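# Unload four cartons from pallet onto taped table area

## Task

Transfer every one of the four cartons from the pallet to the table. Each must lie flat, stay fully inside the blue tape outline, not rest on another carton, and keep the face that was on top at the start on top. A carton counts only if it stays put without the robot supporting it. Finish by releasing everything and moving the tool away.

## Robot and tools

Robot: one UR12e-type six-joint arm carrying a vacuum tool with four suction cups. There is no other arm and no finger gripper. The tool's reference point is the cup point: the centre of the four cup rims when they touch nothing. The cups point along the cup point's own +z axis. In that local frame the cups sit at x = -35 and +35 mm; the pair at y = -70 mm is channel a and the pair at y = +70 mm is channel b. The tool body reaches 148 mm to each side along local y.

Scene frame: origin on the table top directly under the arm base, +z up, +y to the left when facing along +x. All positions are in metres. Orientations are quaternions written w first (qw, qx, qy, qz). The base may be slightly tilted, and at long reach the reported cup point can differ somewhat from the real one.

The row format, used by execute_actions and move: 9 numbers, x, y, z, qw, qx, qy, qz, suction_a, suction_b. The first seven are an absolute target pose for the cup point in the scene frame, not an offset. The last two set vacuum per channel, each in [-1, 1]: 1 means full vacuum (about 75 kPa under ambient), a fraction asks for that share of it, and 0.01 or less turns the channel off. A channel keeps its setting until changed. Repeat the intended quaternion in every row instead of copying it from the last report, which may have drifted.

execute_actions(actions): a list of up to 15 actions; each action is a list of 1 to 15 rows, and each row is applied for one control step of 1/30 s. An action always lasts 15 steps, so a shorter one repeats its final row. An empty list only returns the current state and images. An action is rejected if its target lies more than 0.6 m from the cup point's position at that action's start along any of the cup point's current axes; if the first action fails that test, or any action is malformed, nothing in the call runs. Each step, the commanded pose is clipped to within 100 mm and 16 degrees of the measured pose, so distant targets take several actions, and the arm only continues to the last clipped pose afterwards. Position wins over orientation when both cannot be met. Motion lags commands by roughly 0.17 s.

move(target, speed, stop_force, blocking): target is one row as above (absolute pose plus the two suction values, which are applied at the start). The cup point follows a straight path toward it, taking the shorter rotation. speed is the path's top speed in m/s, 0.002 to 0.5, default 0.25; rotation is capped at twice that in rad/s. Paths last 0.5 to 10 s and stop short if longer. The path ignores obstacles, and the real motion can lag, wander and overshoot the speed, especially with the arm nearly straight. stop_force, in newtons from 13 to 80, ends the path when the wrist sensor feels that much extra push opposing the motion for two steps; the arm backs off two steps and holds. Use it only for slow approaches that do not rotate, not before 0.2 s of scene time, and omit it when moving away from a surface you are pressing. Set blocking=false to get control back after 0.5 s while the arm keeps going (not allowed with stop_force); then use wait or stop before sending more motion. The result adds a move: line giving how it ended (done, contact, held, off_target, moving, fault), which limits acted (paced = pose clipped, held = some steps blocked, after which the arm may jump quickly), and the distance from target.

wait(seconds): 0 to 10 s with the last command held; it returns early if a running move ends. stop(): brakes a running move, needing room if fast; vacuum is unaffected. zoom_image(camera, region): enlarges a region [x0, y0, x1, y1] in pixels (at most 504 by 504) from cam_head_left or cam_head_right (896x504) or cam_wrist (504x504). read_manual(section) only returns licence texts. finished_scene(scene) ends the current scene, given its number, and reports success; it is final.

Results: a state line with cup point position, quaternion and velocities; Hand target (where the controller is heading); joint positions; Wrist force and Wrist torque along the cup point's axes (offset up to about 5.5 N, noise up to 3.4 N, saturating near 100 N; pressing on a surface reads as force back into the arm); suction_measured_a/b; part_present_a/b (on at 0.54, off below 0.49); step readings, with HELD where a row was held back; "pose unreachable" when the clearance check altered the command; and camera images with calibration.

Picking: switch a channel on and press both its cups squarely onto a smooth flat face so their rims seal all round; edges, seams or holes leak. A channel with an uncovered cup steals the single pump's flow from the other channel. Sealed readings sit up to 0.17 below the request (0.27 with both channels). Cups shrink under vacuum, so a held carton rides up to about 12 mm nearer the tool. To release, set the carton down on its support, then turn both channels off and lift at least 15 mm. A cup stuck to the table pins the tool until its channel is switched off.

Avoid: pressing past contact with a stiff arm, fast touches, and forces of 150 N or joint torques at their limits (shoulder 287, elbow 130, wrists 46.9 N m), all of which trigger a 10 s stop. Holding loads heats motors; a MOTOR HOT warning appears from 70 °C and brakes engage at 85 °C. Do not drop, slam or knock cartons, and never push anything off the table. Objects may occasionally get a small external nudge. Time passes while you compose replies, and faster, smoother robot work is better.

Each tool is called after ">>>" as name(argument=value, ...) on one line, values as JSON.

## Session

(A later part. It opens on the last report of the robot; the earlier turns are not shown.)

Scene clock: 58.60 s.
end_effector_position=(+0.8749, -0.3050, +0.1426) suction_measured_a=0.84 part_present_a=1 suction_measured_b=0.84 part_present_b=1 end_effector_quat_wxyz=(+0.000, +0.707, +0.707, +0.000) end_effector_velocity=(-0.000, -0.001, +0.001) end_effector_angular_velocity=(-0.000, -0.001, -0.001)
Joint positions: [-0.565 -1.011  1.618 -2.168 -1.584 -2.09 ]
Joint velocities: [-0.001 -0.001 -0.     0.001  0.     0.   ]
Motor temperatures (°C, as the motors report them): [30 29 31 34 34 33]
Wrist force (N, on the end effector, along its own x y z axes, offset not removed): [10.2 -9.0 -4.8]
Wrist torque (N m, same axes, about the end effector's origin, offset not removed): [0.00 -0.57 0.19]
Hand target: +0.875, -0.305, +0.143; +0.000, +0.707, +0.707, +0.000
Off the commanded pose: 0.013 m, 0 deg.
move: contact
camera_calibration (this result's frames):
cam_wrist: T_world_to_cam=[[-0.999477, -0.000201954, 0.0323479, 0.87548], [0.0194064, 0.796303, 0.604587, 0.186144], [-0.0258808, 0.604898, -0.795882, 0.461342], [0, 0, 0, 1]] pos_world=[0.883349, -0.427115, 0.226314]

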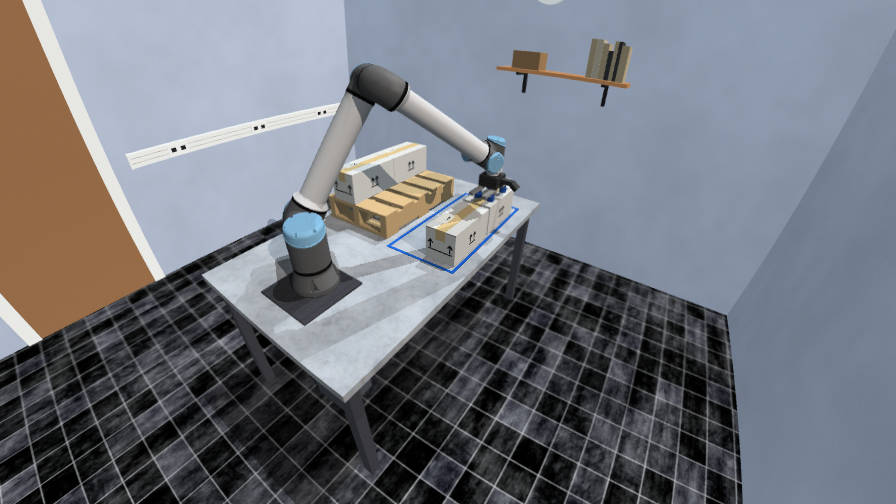

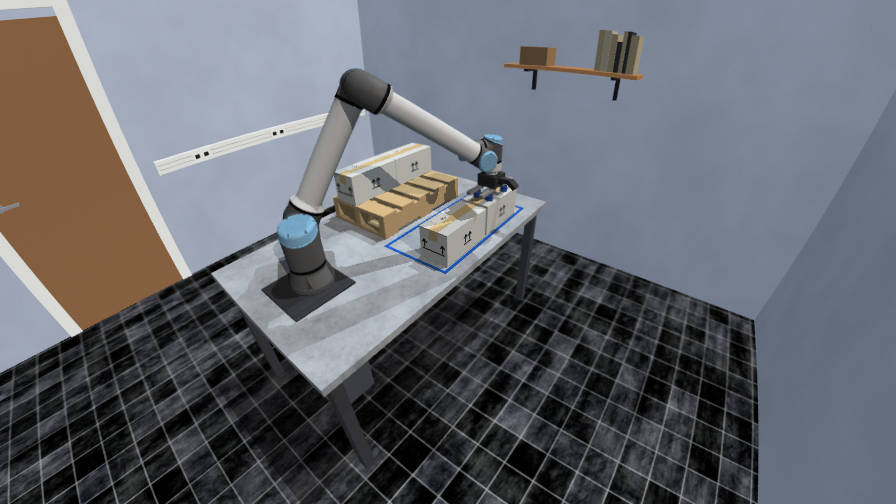

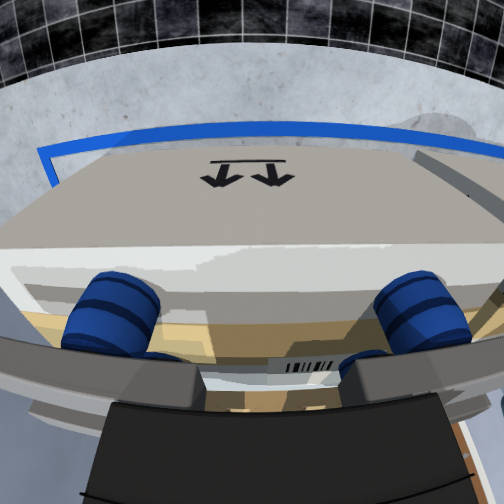

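>>> execute_actions(actions=[[[0.875,-0.305,0.144,0,0.7071,0.7071,0,0,0]]])

>>> move(target=[0.875,-0.305,0.3,0,0.7071,0.7071,0,0,0])

>>> move(target=[0.852,0.268,0.3,0,0.7071,0.7071,0,0,0])

>>> move(target=[0.852,0.268,0.27,0,0.7071,0.7071,0,1,1], speed=0.02)

>>> move(target=[0.852,0.268,0.35,0,0.7071,0.7071,0,1,1], speed=0.1)

>>> move(target=[0.875,-0.149,0.33,0,0.7071,0.7071,0,1,1])

>>> move(target=[0.875,-0.149,0.15,0,0.7071,0.7071,0,1,1], speed=0.08)

>>> move(target=[0.875,-0.149,0.13,0,0.7071,0.7071,0,1,1], speed=0.003, stop_force=13)

>>> execute_actions(actions=[[[0.875,-0.149,0.144,0,0.7071,0.7071,0,0,0]]])

>>> move(target=[0.875,-0.149,0.3,0,0.7071,0.7071,0,0,0])

>>> move(target=[0.553,0.268,0.3,0,0.7071,0.7071,0,0,0])

>>> move(target=[0.553,0.268,0.27,0,0.7071,0.7071,0,1,1], speed=0.02)

>>> move(target=[0.553,0.268,0.35,0,0.7071,0.7071,0,1,1], speed=0.1)

>>> move(target=[0.555,-0.154,0.33,0,0.7071,0.7071,0,1,1])

>>> move(target=[0.555,-0.154,0.15,0,0.7071,0.7071,0,1,1], speed=0.08)

>>> move(target=[0.555,-0.154,0.13,0,0.7071,0.7071,0,1,1], speed=0.003, stop_force=13)

>>> execute_actions(actions=[[[0.555,-0.154,0.144,0,0.7071,0.7071,0,0,0]]])

>>> move(target=[0.7,0.15,0.5,0,0.7071,0.7071,0,0,0])

Scene clock: 71.17 s.
end_effector_position=(+0.8751, -0.3051, +0.1443) suction_measured_a=0.00 part_present_a=0 suction_measured_b=0.00 part_present_b=0 end_effector_quat_wxyz=(+0.000, +0.707, +0.707, +0.000) end_effector_velocity=(-0.001, -0.000, -0.001) end_effector_angular_velocity=(+0.001, +0.002, -0.001)
Joint positions: [-0.565 -1.012  1.616 -2.165 -1.584 -2.09 ]
Joint velocities: [-0.001  0.     0.001  0.001  0.     0.   ]
Motor temperatures (°C, as the motors report them): [30 29 31 34 34 33]
Wrist force (N, on the end effector, along its own x y z axes, offset not removed): [1.3 -6.3 -48.8]
Wrist torque (N m, same axes, about the end effector's origin, offset not removed): [-0.89 0.32 -0.09]
Hand target: +0.875, -0.305, +0.144; +0.000, +0.707, +0.707, +0.000
Off the commanded pose: 0.000 m, 0 deg.
Step readings (end_effector_position):
0: (+0.8749, -0.3049, +0.1428)
1: (+0.8749, -0.3050, +0.1428)
2: (+0.8749, -0.3050, +0.1431)
4: (+0.8753, -0.3052, +0.1442)
8: (+0.8752, -0.3051, +0.1443)
15: end_effector_position above
camera_calibration (this result's frames):
cam_wrist: T_world_to_cam=[[-0.999481, -0.000197981, 0.0322003, 0.875608], [0.0193184, 0.796349, 0.604529, 0.185347], [-0.0257624, 0.604838, -0.795932, 0.462589], [0, 0, 0, 1]] pos_world=[0.883491, -0.427219, 0.227947]

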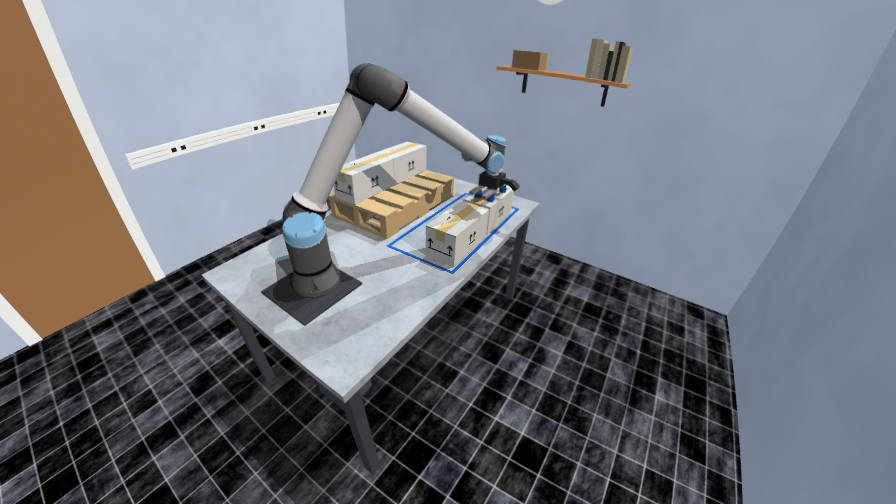

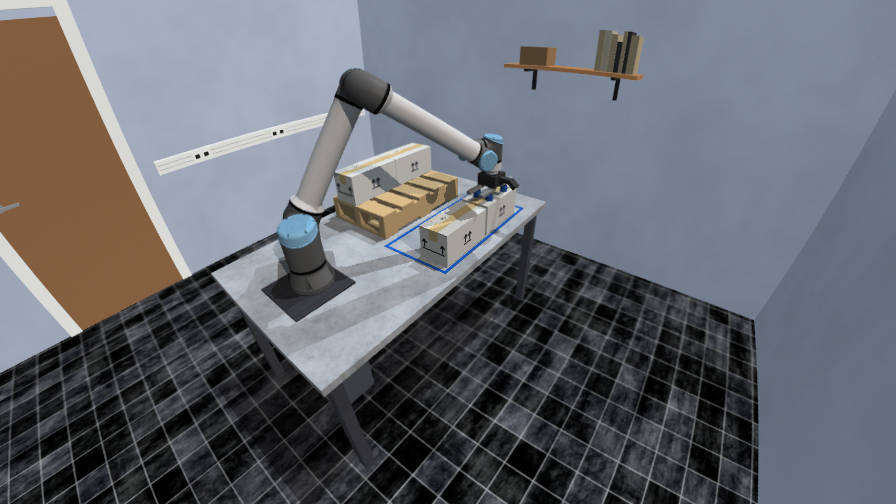

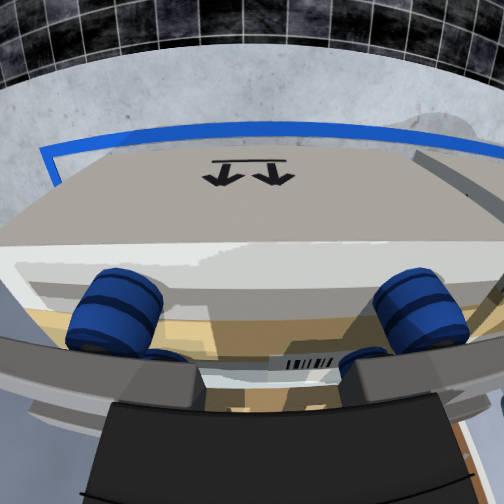

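Scene clock: 72.33 s.
end_effector_position=(+0.8751, -0.3051, +0.2998) suction_measured_a=0.00 part_present_a=0 suction_measured_b=0.00 part_present_b=0 end_effector_quat_wxyz=(-0.000, +0.707, +0.707, +0.000) end_effector_velocity=(+0.000, -0.000, +0.001) end_effector_angular_velocity=(+0.000, +0.000, -0.000)
Joint positions: [-0.563 -1.127  1.49  -1.924 -1.584 -2.088]
Joint velocities: [ 0.    -0.    -0.002  0.003 -0.     0.   ]
Motor temperatures (°C, as the motors report them): [30 29 31 34 34 33]
Wrist force (N, on the end effector, along its own x y z axes, offset not removed): [0.6 -1.2 0.1]
Wrist torque (N m, same axes, about the end effector's origin, offset not removed): [-0.51 0.24 -0.11]
Hand target: +0.875, -0.305, +0.300; +0.000, +0.707, +0.707, -0.000
Off the commanded pose: 0.000 m, 0 deg.
move: done
camera_calibration (this result's frames):
cam_wrist: T_world_to_cam=[[-0.999471, -0.000205151, 0.0325173, 0.870551], [0.0195109, 0.796197, 0.604722, 0.0910138], [-0.0260143, 0.605037, -0.795772, 0.586655], [0, 0, 0, 1]] pos_world=[0.883577, -0.427234, 0.383497]

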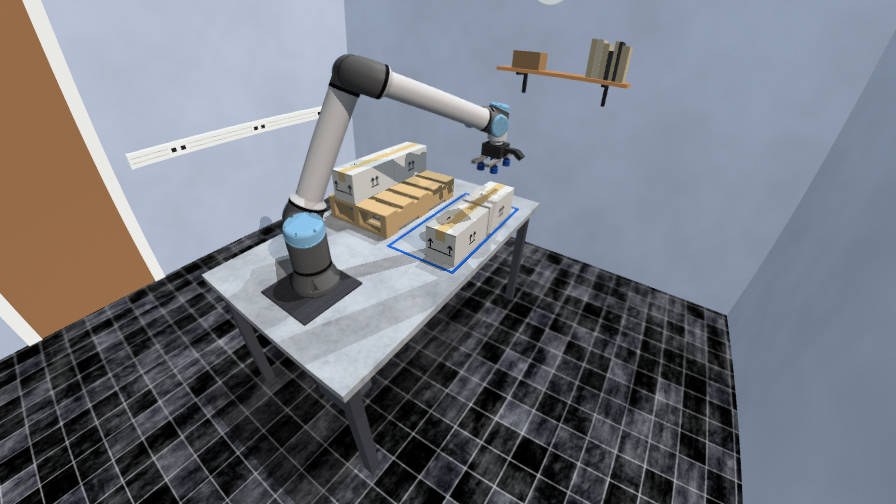

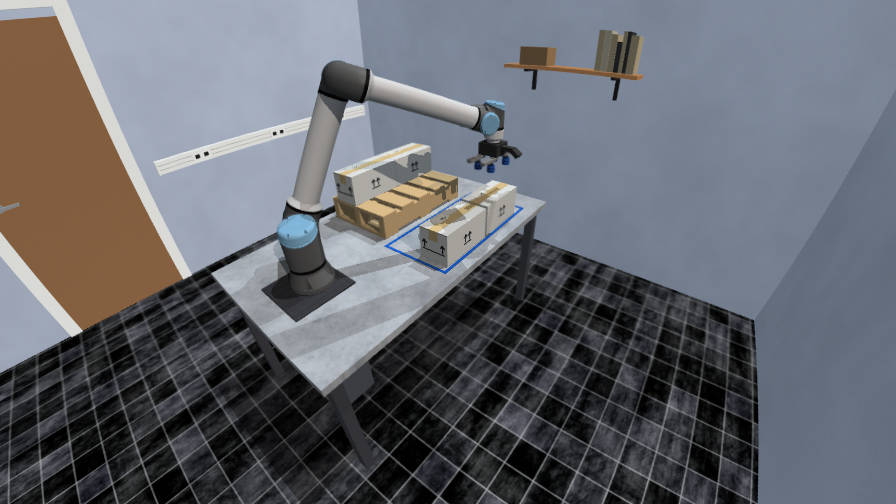

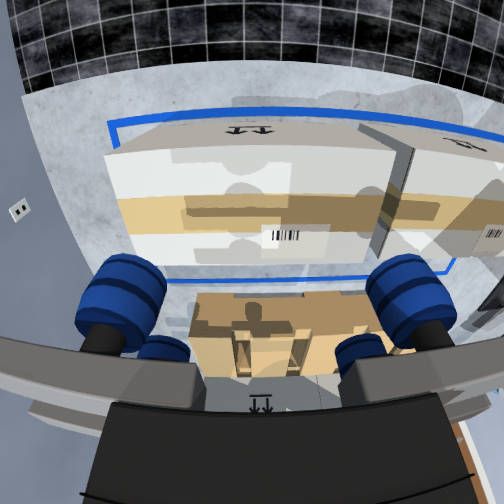

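Scene clock: 75.17 s.
end_effector_position=(+0.8511, +0.2676, +0.3000) suction_measured_a=0.00 part_present_a=0 suction_measured_b=0.00 part_present_b=0 end_effector_quat_wxyz=(+0.001, +0.707, +0.707, -0.000) end_effector_velocity=(+0.001, -0.000, +0.001) end_effector_angular_velocity=(-0.000, -0.002, -0.002)
Joint positions: [ 0.065 -1.176  1.566 -1.945 -1.577 -1.459]
Joint velocities: [-0.    -0.001 -0.001  0.001 -0.     0.002]
Motor temperatures (°C, as the motors report them): [30 29 31 34 34 33]
Wrist force (N, on the end effector, along its own x y z axes, offset not removed): [-0.6 -1.7 -1.3]
Wrist torque (N m, same axes, about the end effector's origin, offset not removed): [-0.61 0.50 -0.08]
Hand target: +0.851, +0.268, +0.300; +0.001, +0.707, +0.707, -0.000
Off the commanded pose: 0.001 m, 0 deg.
move: done
camera_calibration (this result's frames):
cam_wrist: T_world_to_cam=[[-0.999475, -0.000141357, 0.0323864, 0.846656], [0.019445, 0.797073, 0.60357, -0.364445], [-0.0258997, 0.603883, -0.796652, 0.240145], [0, 0, 0, 1]] pos_world=[0.859518, 0.14559, 0.38386]

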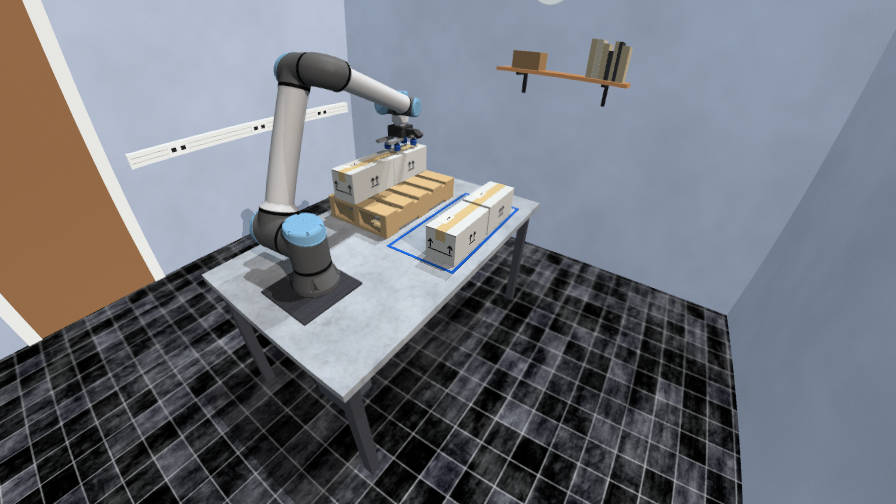

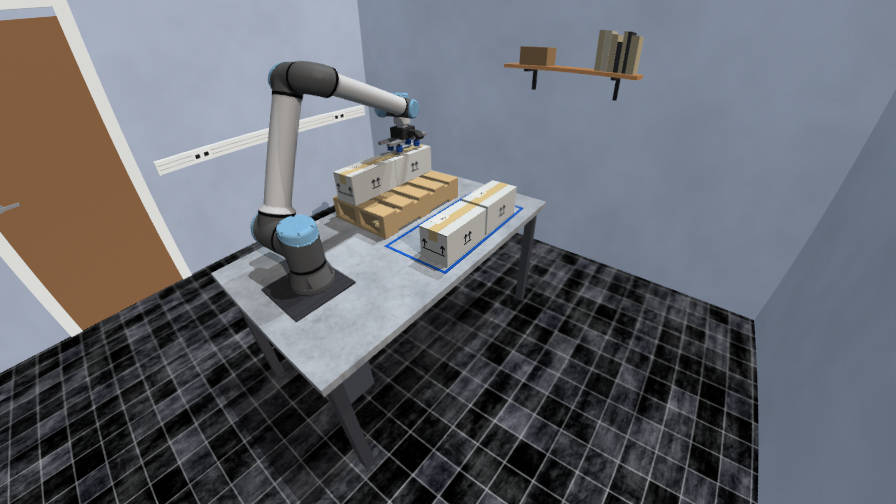

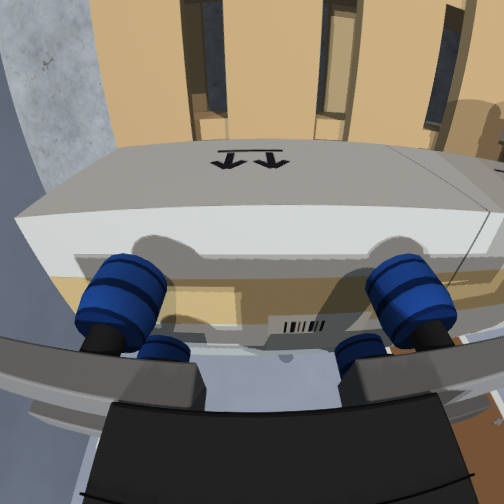

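Scene clock: 76.93 s.
end_effector_position=(+0.8520, +0.2680, +0.2701) suction_measured_a=0.68 part_present_a=1 suction_measured_b=0.68 part_present_b=1 end_effector_quat_wxyz=(-0.000, +0.707, +0.707, -0.000) end_effector_velocity=(-0.000, +0.000, -0.003) end_effector_angular_velocity=(-0.000, +0.001, +0.000)
Joint positions: [ 0.065 -1.156  1.594 -1.993 -1.575 -1.46 ]
Joint velocities: [ 0.     0.002  0.002 -0.003  0.    -0.   ]
Motor temperatures (°C, as the motors report them): [30 29 31 34 34 33]
Wrist force (N, on the end effector, along its own x y z axes, offset not removed): [0.9 -2.0 19.9]
Wrist torque (N m, same axes, about the end effector's origin, offset not removed): [-0.10 0.02 -0.11]
Hand target: +0.852, +0.268, +0.270; -0.000, +0.707, +0.707, -0.000
Off the commanded pose: 0.000 m, 0 deg.
move: done
camera_calibration (this result's frames):
cam_wrist: T_world_to_cam=[[-0.999469, -0.000203, 0.0325721, 0.848442], [0.0195437, 0.796246, 0.604657, -0.346866], [-0.0260581, 0.604973, -0.79582, 0.21577], [0, 0, 0, 1]] pos_world=[0.860394, 0.145828, 0.353814]

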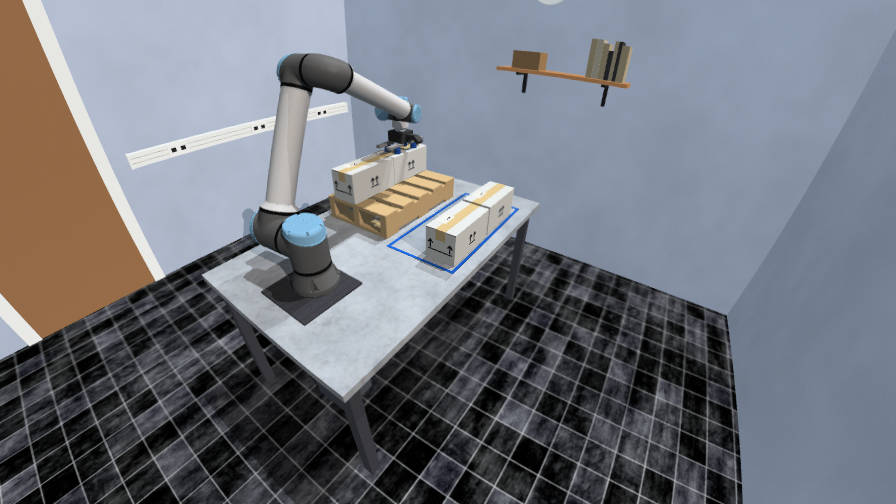

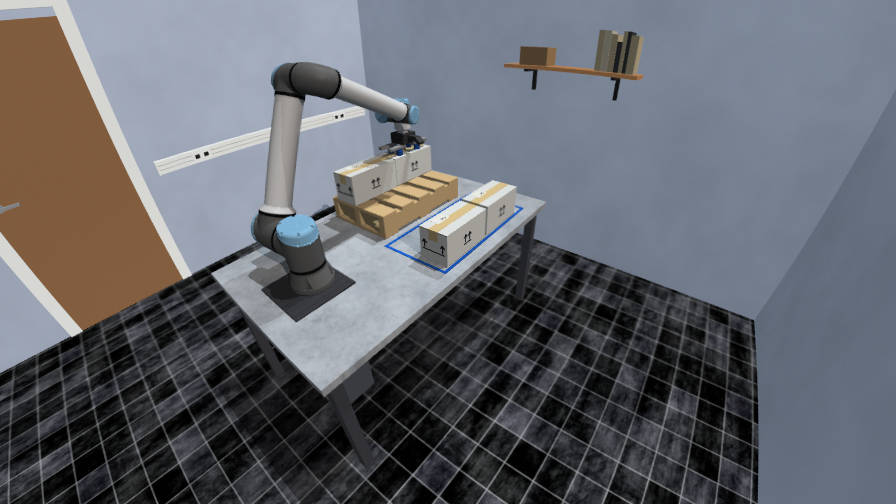

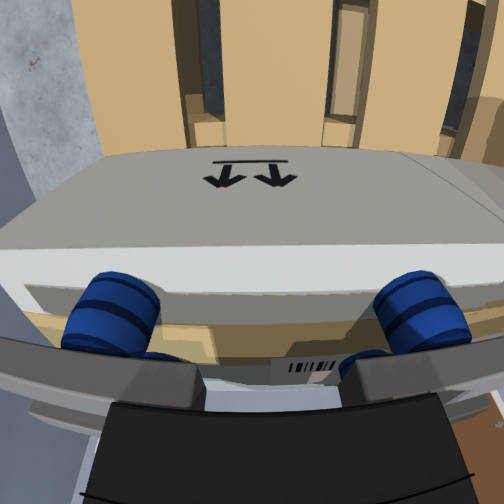

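Scene clock: 78.17 s.
end_effector_position=(+0.8521, +0.2680, +0.3498) suction_measured_a=0.84 part_present_a=1 suction_measured_b=0.84 part_present_b=1 end_effector_quat_wxyz=(-0.000, +0.707, +0.707, -0.000) end_effector_velocity=(+0.000, +0.000, +0.001) end_effector_angular_velocity=(-0.000, +0.001, +0.000)
Joint positions: [ 0.066 -1.201  1.509 -1.863 -1.575 -1.459]
Joint velocities: [ 0.     0.    -0.002  0.003 -0.     0.   ]
Motor temperatures (°C, as the motors report them): [30 29 31 34 34 33]
Wrist force (N, on the end effector, along its own x y z axes, offset not removed): [0.5 -3.7 21.0]
Wrist torque (N m, same axes, about the end effector's origin, offset not removed): [-0.29 0.16 -0.01]
Hand target: +0.852, +0.268, +0.350; +0.000, +0.707, +0.707, +0.000
Off the commanded pose: 0.000 m, 0 deg.
move: done
camera_calibration (this result's frames):
cam_wrist: T_world_to_cam=[[-0.99947, -0.000192935, 0.0325593, 0.845973], [0.0195447, 0.796229, 0.604679, -0.39507], [-0.0260414, 0.604995, -0.795804, 0.279164], [0, 0, 0, 1]] pos_world=[0.860516, 0.145836, 0.433506]

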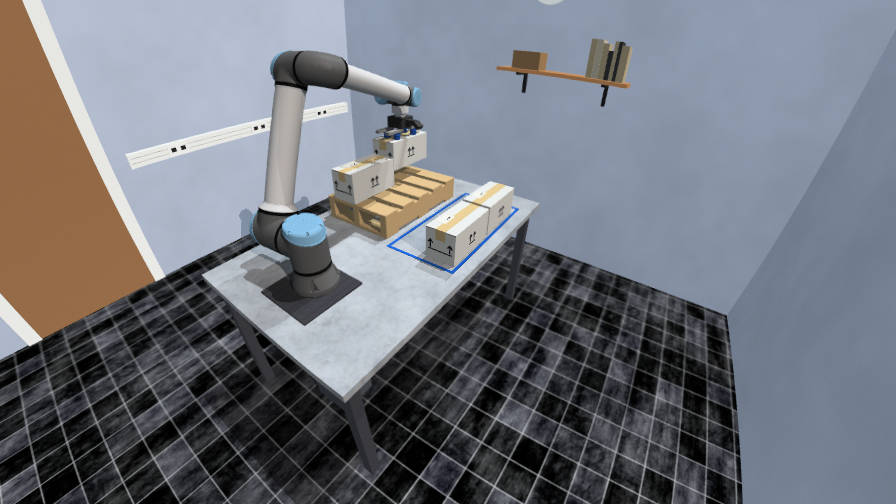

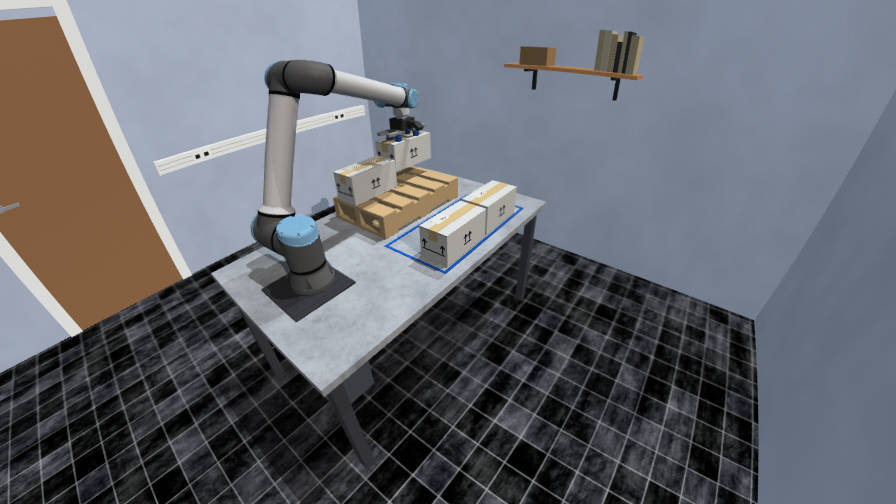

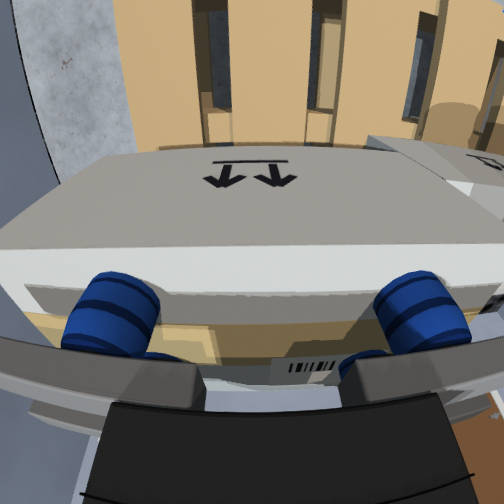

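Scene clock: 80.40 s.
end_effector_position=(+0.8756, -0.1487, +0.3300) suction_measured_a=0.84 part_present_a=1 suction_measured_b=0.84 part_present_b=1 end_effector_quat_wxyz=(-0.000, +0.707, +0.707, +0.000) end_effector_velocity=(+0.000, -0.001, -0.001) end_effector_angular_velocity=(+0.001, +0.001, +0.000)
Joint positions: [-0.405 -1.202  1.544 -1.9   -1.581 -1.929]
Joint velocities: [-0.001  0.001 -0.001  0.     0.    -0.002]
Motor temperatures (°C, as the motors report them): [30 29 31 34 34 33]
Wrist force (N, on the end effector, along its own x y z axes, offset not removed): [1.8 -3.4 19.0]
Wrist torque (N m, same axes, about the end effector's origin, offset not removed): [-0.34 0.03 -0.13]
Hand target: +0.876, -0.149, +0.330; -0.000, +0.707, +0.707, +0.000
Off the commanded pose: 0.001 m, 0 deg.
move: done
camera_calibration (this result's frames):
cam_wrist: T_world_to_cam=[[-0.999464, -0.000271276, 0.0327239, 0.86997], [0.0196087, 0.795612, 0.605489, -0.0521754], [-0.0261998, 0.605807, -0.79518, 0.516167], [0, 0, 0, 1]] pos_world=[0.884051, -0.27095, 0.413569]

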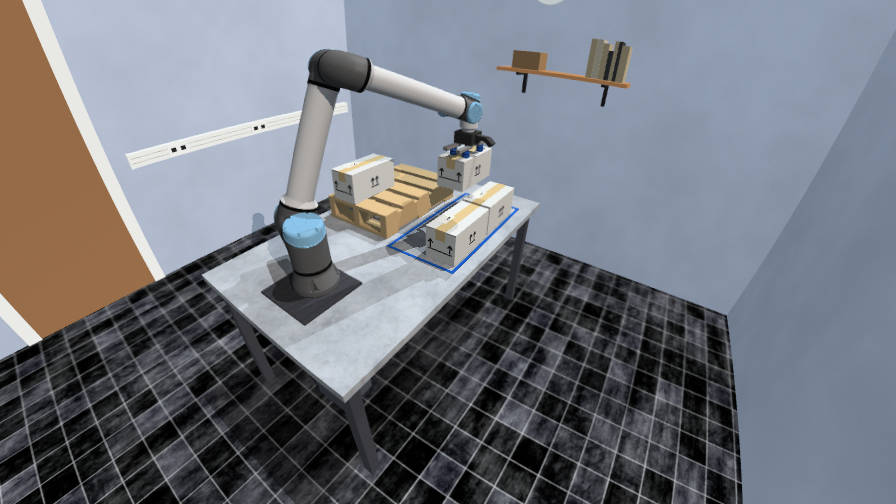

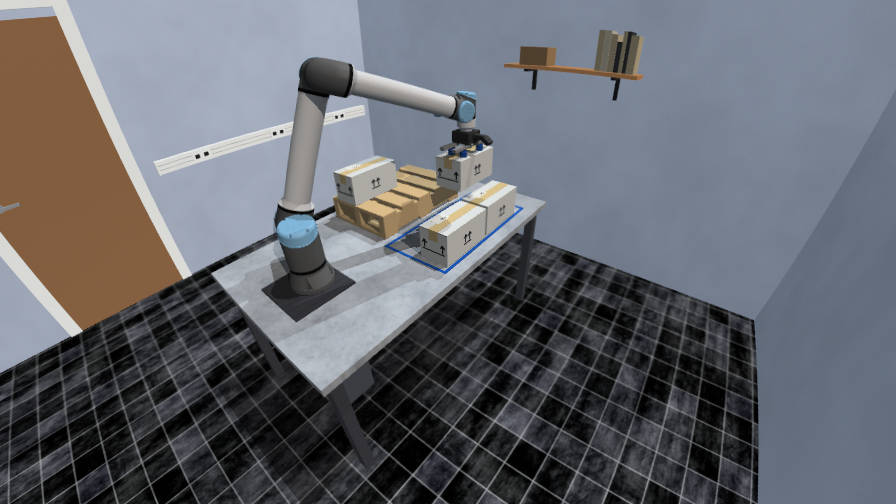

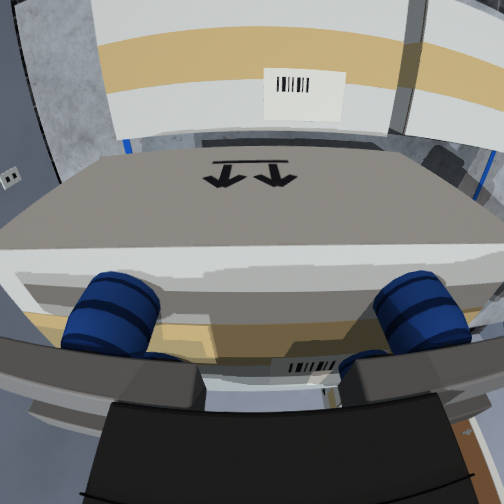

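Scene clock: 83.07 s.
end_effector_position=(+0.8748, -0.1489, +0.1502) suction_measured_a=0.84 part_present_a=1 suction_measured_b=0.84 part_present_b=1 end_effector_quat_wxyz=(+0.000, +0.707, +0.707, +0.000) end_effector_velocity=(-0.000, -0.001, -0.002) end_effector_angular_velocity=(+0.000, +0.000, -0.001)
Joint positions: [-0.407 -1.07   1.701 -2.19  -1.582 -1.932]
Joint velocities: [-0.001  0.001  0.001 -0.002  0.    -0.   ]
Motor temperatures (°C, as the motors report them): [30 29 31 34 34 33]
Wrist force (N, on the end effector, along its own x y z axes, offset not removed): [-0.6 -1.9 19.9]
Wrist torque (N m, same axes, about the end effector's origin, offset not removed): [-0.06 0.34 -0.06]
Hand target: +0.875, -0.149, +0.150; -0.000, +0.707, +0.707, +0.000
Off the commanded pose: 0.000 m, 0 deg.
move: done
camera_calibration (this result's frames):
cam_wrist: T_world_to_cam=[[-0.999471, -0.000207011, 0.0325143, 0.87513], [0.0195059, 0.796239, 0.604668, 0.0572485], [-0.0260143, 0.604983, -0.795813, 0.373066], [0, 0, 0, 1]] pos_world=[0.883256, -0.271101, 0.233821]

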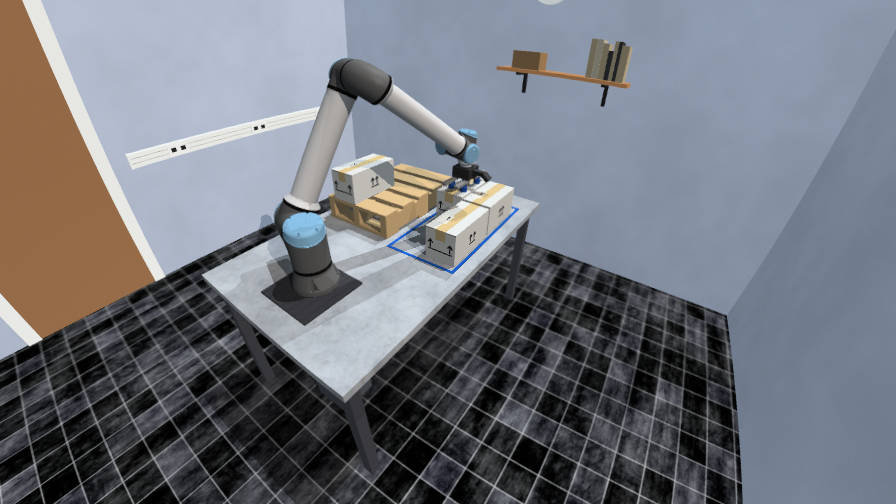

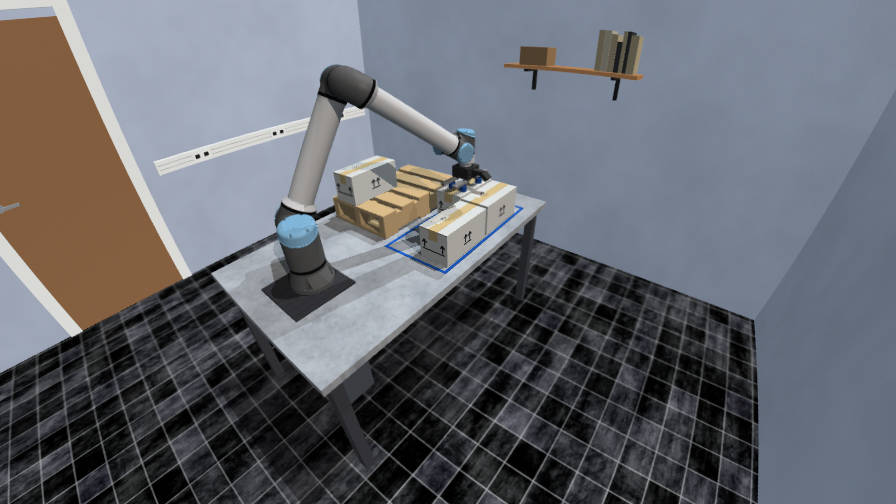

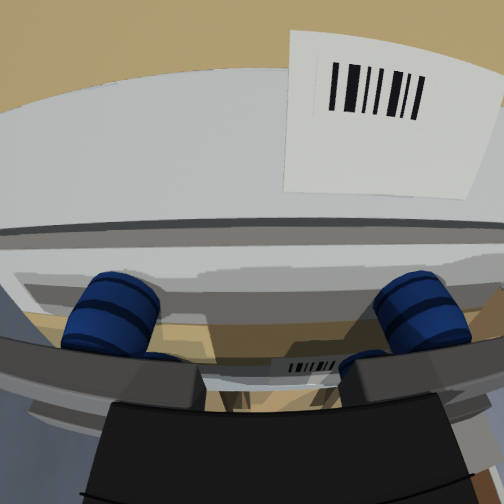

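Scene clock: 85.97 s.
end_effector_position=(+0.8749, -0.1490, +0.1425) suction_measured_a=0.84 part_present_a=1 suction_measured_b=0.84 part_present_b=1 end_effector_quat_wxyz=(+0.000, +0.707, +0.707, +0.000) end_effector_velocity=(+0.000, +0.000, +0.001) end_effector_angular_velocity=(-0.000, -0.001, +0.000)
Joint positions: [-0.407 -1.062  1.705 -2.202 -1.582 -1.932]
Joint velocities: [ 0.    -0.001 -0.     0.001  0.     0.   ]
Motor temperatures (°C, as the motors report them): [30 29 31 34 34 33]
Wrist force (N, on the end effector, along its own x y z axes, offset not removed): [7.6 -14.1 -6.7]
Wrist torque (N m, same axes, about the end effector's origin, offset not removed): [-0.33 -0.50 0.02]
Hand target: +0.875, -0.149, +0.143; +0.000, +0.707, +0.707, +0.000
Off the commanded pose: 0.013 m, 0 deg.
move: contact
camera_calibration (this result's frames):
cam_wrist: T_world_to_cam=[[-0.999478, -0.000205518, 0.032298, 0.875524], [0.019374, 0.79629, 0.604604, 0.0620177], [-0.0258429, 0.604915, -0.795871, 0.366872], [0, 0, 0, 1]] pos_world=[0.883347, -0.27113, 0.226209]

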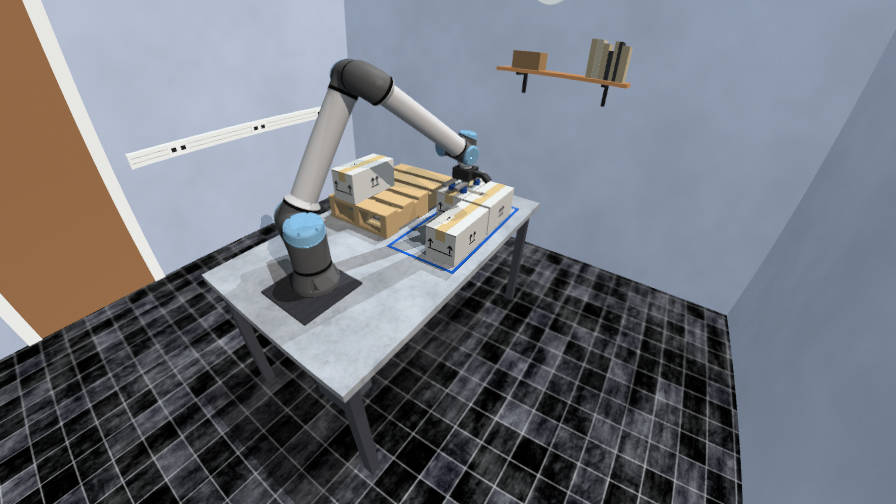

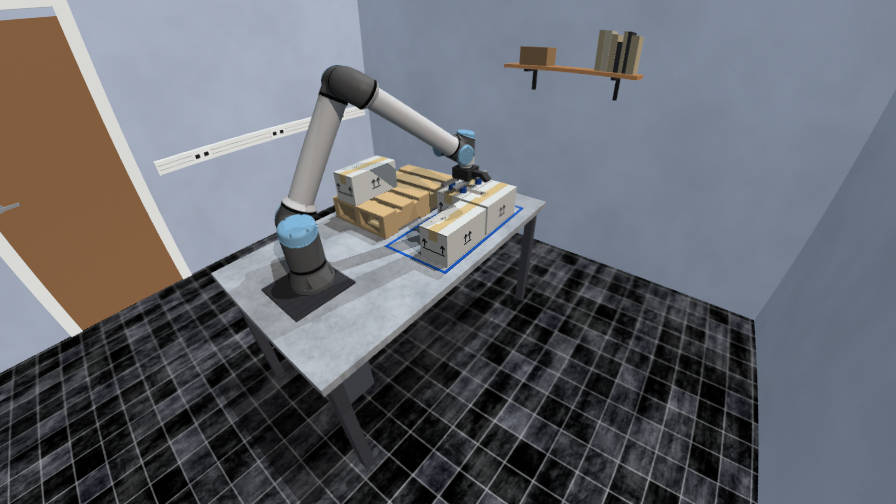

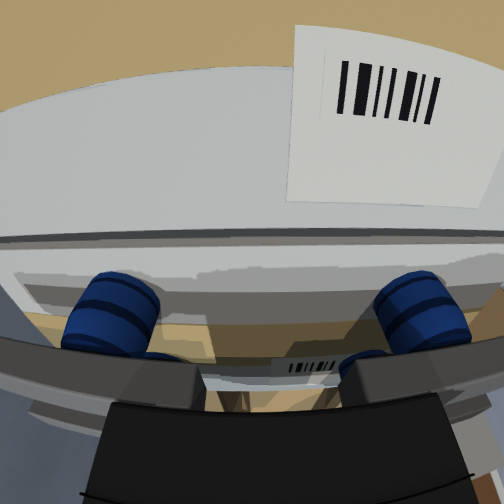

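Scene clock: 86.47 s.
end_effector_position=(+0.8750, -0.1490, +0.1441) suction_measured_a=0.00 part_present_a=0 suction_measured_b=0.00 part_present_b=0 end_effector_quat_wxyz=(+0.000, +0.707, +0.707, +0.000) end_effector_velocity=(-0.000, +0.001, -0.002) end_effector_angular_velocity=(+0.001, +0.002, +0.000)
Joint positions: [-0.407 -1.064  1.704 -2.199 -1.582 -1.932]
Joint velocities: [0.    0.002 0.    0.001 0.    0.   ]
Motor temperatures (°C, as the motors report them): [30 29 31 34 34 33]
Wrist force (N, on the end effector, along its own x y z axes, offset not removed): [0.3 -3.7 -49.0]
Wrist torque (N m, same axes, about the end effector's origin, offset not removed): [-0.55 0.49 -0.15]
Hand target: +0.875, -0.149, +0.144; +0.000, +0.707, +0.707, +0.000
Off the commanded pose: 0.000 m, 0 deg.
Step readings (end_effector_position):
0: (+0.8749, -0.1490, +0.1425)
1: (+0.8749, -0.1490, +0.1426)
2: (+0.8749, -0.1490, +0.1428)
4: (+0.8753, -0.1491, +0.1439)
8: (+0.8752, -0.1491, +0.1442)
15: end_effector_position above
camera_calibration (this result's frames):
cam_wrist: T_world_to_cam=[[-0.999477, -0.000206175, 0.0323275, 0.875585], [0.0193916, 0.796284, 0.604613, 0.061088], [-0.0258665, 0.604923, -0.795863, 0.368198], [0, 0, 0, 1]] pos_world=[0.883467, -0.271194, 0.227795]

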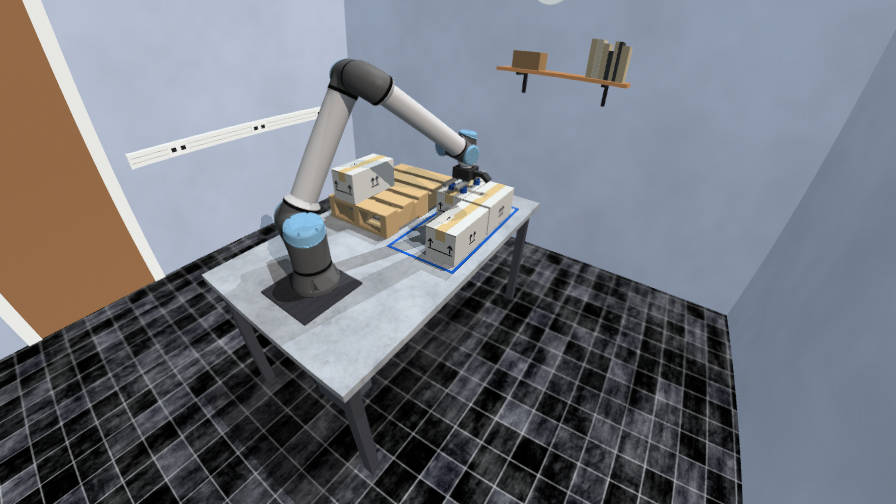

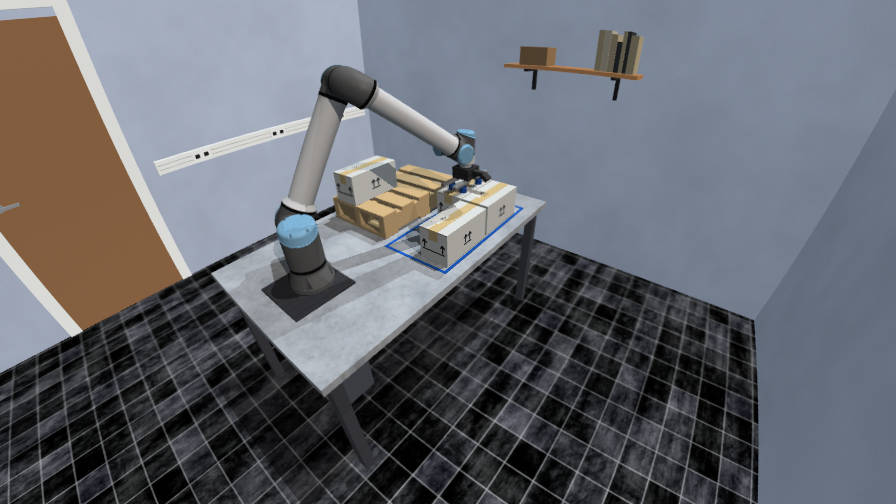

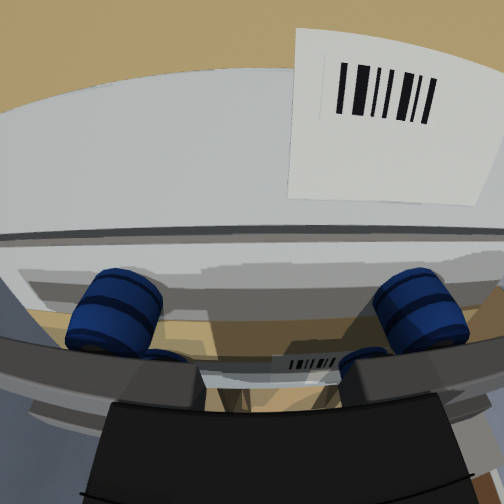

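Scene clock: 87.63 s.
end_effector_position=(+0.8751, -0.1491, +0.2998) suction_measured_a=0.00 part_present_a=0 suction_measured_b=0.00 part_present_b=0 end_effector_quat_wxyz=(-0.000, +0.707, +0.707, -0.000) end_effector_velocity=(+0.000, +0.000, +0.001) end_effector_angular_velocity=(+0.000, +0.001, +0.000)
Joint positions: [-0.405 -1.186  1.578 -1.95  -1.582 -1.93 ]
Joint velocities: [ 0.     0.    -0.002  0.003  0.     0.   ]
Motor temperatures (°C, as the motors report them): [30 29 31 34 34 33]
Wrist force (N, on the end effector, along its own x y z axes, offset not removed): [0.4 -3.5 0.6]
Wrist torque (N m, same axes, about the end effector's origin, offset not removed): [-0.86 0.22 -0.17]
Hand target: +0.875, -0.149, +0.300; +0.000, +0.707, +0.707, -0.000
Off the commanded pose: 0.000 m, 0 deg.
move: done
camera_calibration (this result's frames):
cam_wrist: T_world_to_cam=[[-0.99947, -0.000202815, 0.0325481, 0.870578], [0.01953, 0.796231, 0.604678, -0.0331988], [-0.0260385, 0.604993, -0.795805, 0.492287], [0, 0, 0, 1]] pos_world=[0.883584, -0.27122, 0.383503]

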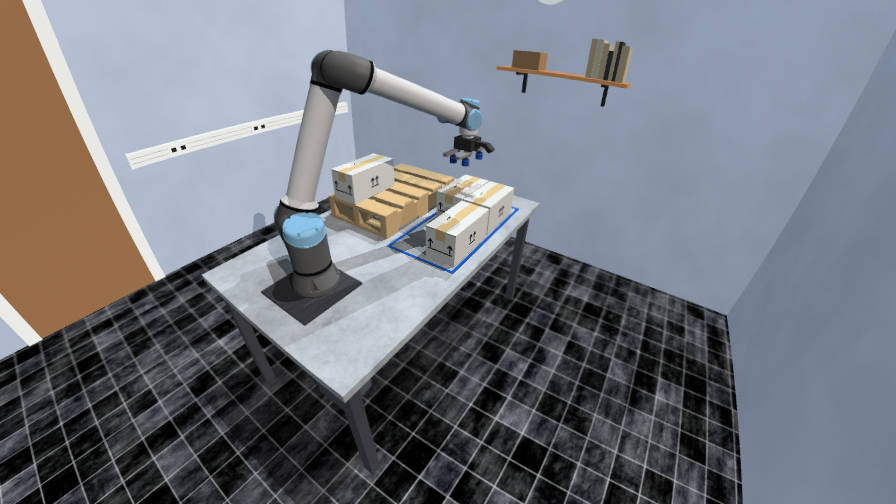

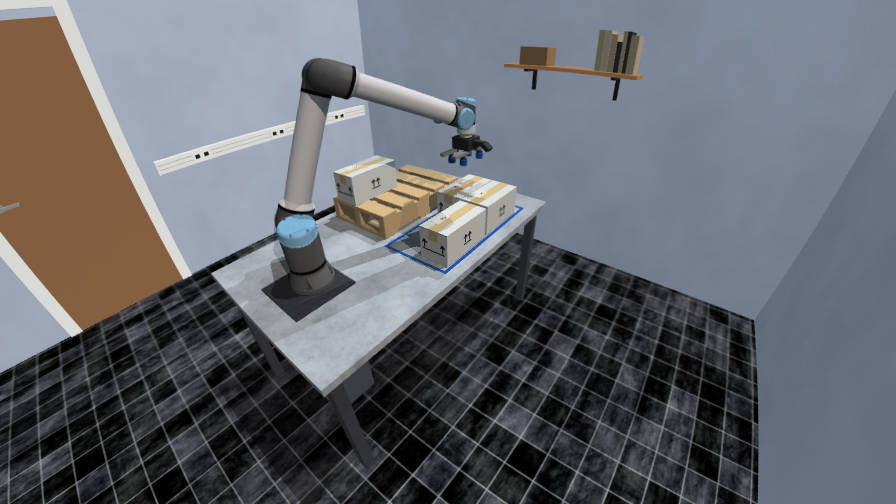

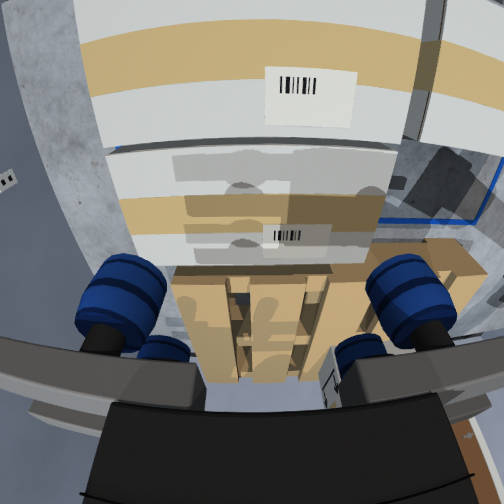

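Scene clock: 90.30 s.
end_effector_position=(+0.5524, +0.2672, +0.3002) suction_measured_a=0.00 part_present_a=0 suction_measured_b=0.00 part_present_b=0 end_effector_quat_wxyz=(+0.000, +0.707, +0.707, -0.000) end_effector_velocity=(-0.001, +0.002, -0.000) end_effector_angular_velocity=(-0.000, +0.001, +0.001)
Joint positions: [ 0.121 -1.623  2.093 -2.025 -1.575 -1.404]
Joint velocities: [ 0.004 -0.     0.001  0.    -0.     0.003]
Motor temperatures (°C, as the motors report them): [30 29 31 34 34 33]
Wrist force (N, on the end effector, along its own x y z axes, offset not removed): [0.3 -3.0 -1.4]
Wrist torque (N m, same axes, about the end effector's origin, offset not removed): [-0.89 0.30 -0.14]
Hand target: +0.552, +0.267, +0.300; +0.001, +0.707, +0.707, -0.000
Off the commanded pose: 0.001 m, 0 deg.
move: done
camera_calibration (this result's frames):
cam_wrist: T_world_to_cam=[[-0.999478, -0.000171874, 0.0322983, 0.548187], [0.0193734, 0.796934, 0.603756, -0.358395], [-0.0258433, 0.604067, -0.796515, 0.232732], [0, 0, 0, 1]] pos_world=[0.560859, 0.145126, 0.384052]

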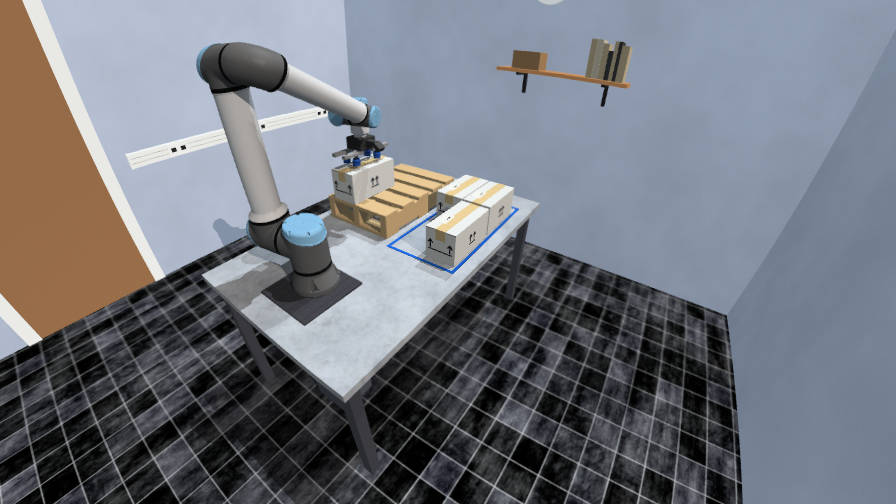

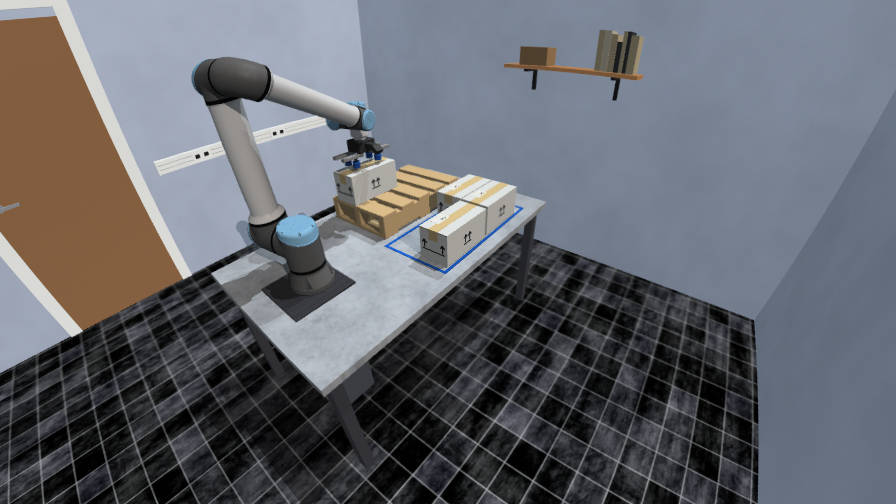

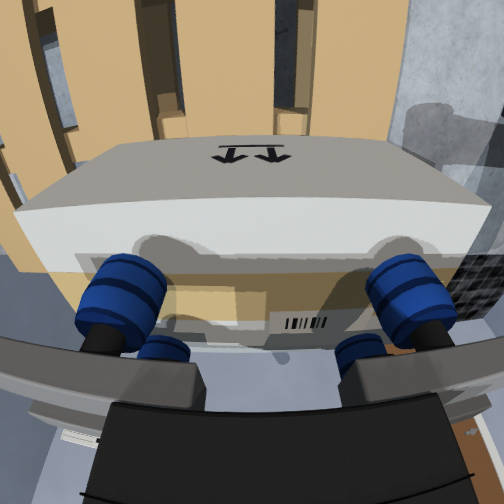

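Scene clock: 92.07 s.
end_effector_position=(+0.5530, +0.2680, +0.2702) suction_measured_a=0.66 part_present_a=1 suction_measured_b=0.66 part_present_b=1 end_effector_quat_wxyz=(-0.000, +0.707, +0.707, -0.000) end_effector_velocity=(-0.000, +0.000, -0.002) end_effector_angular_velocity=(+0.000, +0.000, +0.000)
Joint positions: [ 0.121 -1.595  2.126 -2.086 -1.574 -1.404]
Joint velocities: [ 0.     0.002  0.002 -0.004  0.     0.   ]
Motor temperatures (°C, as the motors report them): [30 29 31 34 34 33]
Wrist force (N, on the end effector, along its own x y z axes, offset not removed): [1.0 -0.6 23.7]
Wrist torque (N m, same axes, about the end effector's origin, offset not removed): [-0.78 0.20 -0.06]
Hand target: +0.553, +0.268, +0.270; +0.000, +0.707, +0.707, -0.000
Off the commanded pose: 0.000 m, 0 deg.
move: done
camera_calibration (this result's frames):
cam_wrist: T_world_to_cam=[[-0.99947, -0.000212837, 0.0325544, 0.54961], [0.0195255, 0.796238, 0.604669, -0.341022], [-0.0260497, 0.604984, -0.795811, 0.207975], [0, 0, 0, 1]] pos_world=[0.561395, 0.14583, 0.353822]

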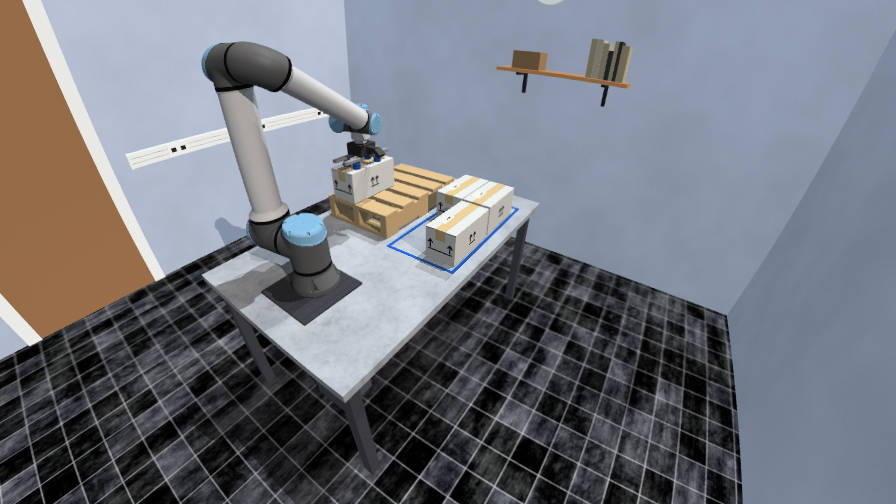

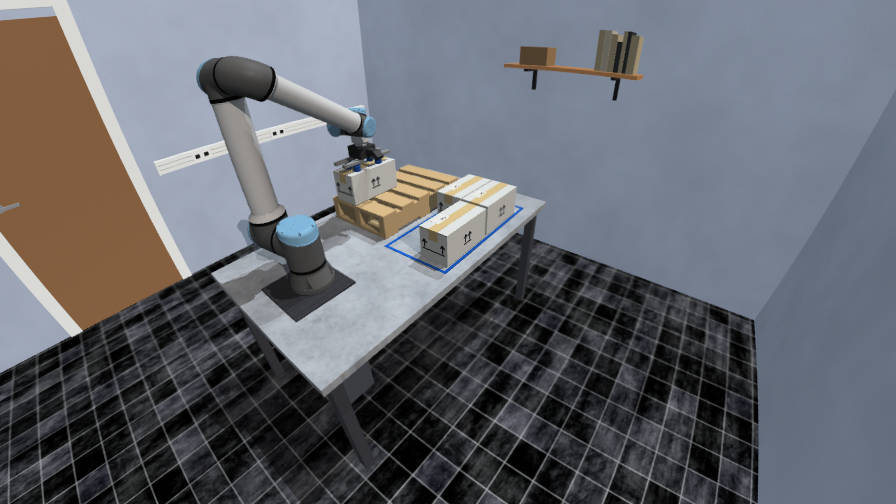

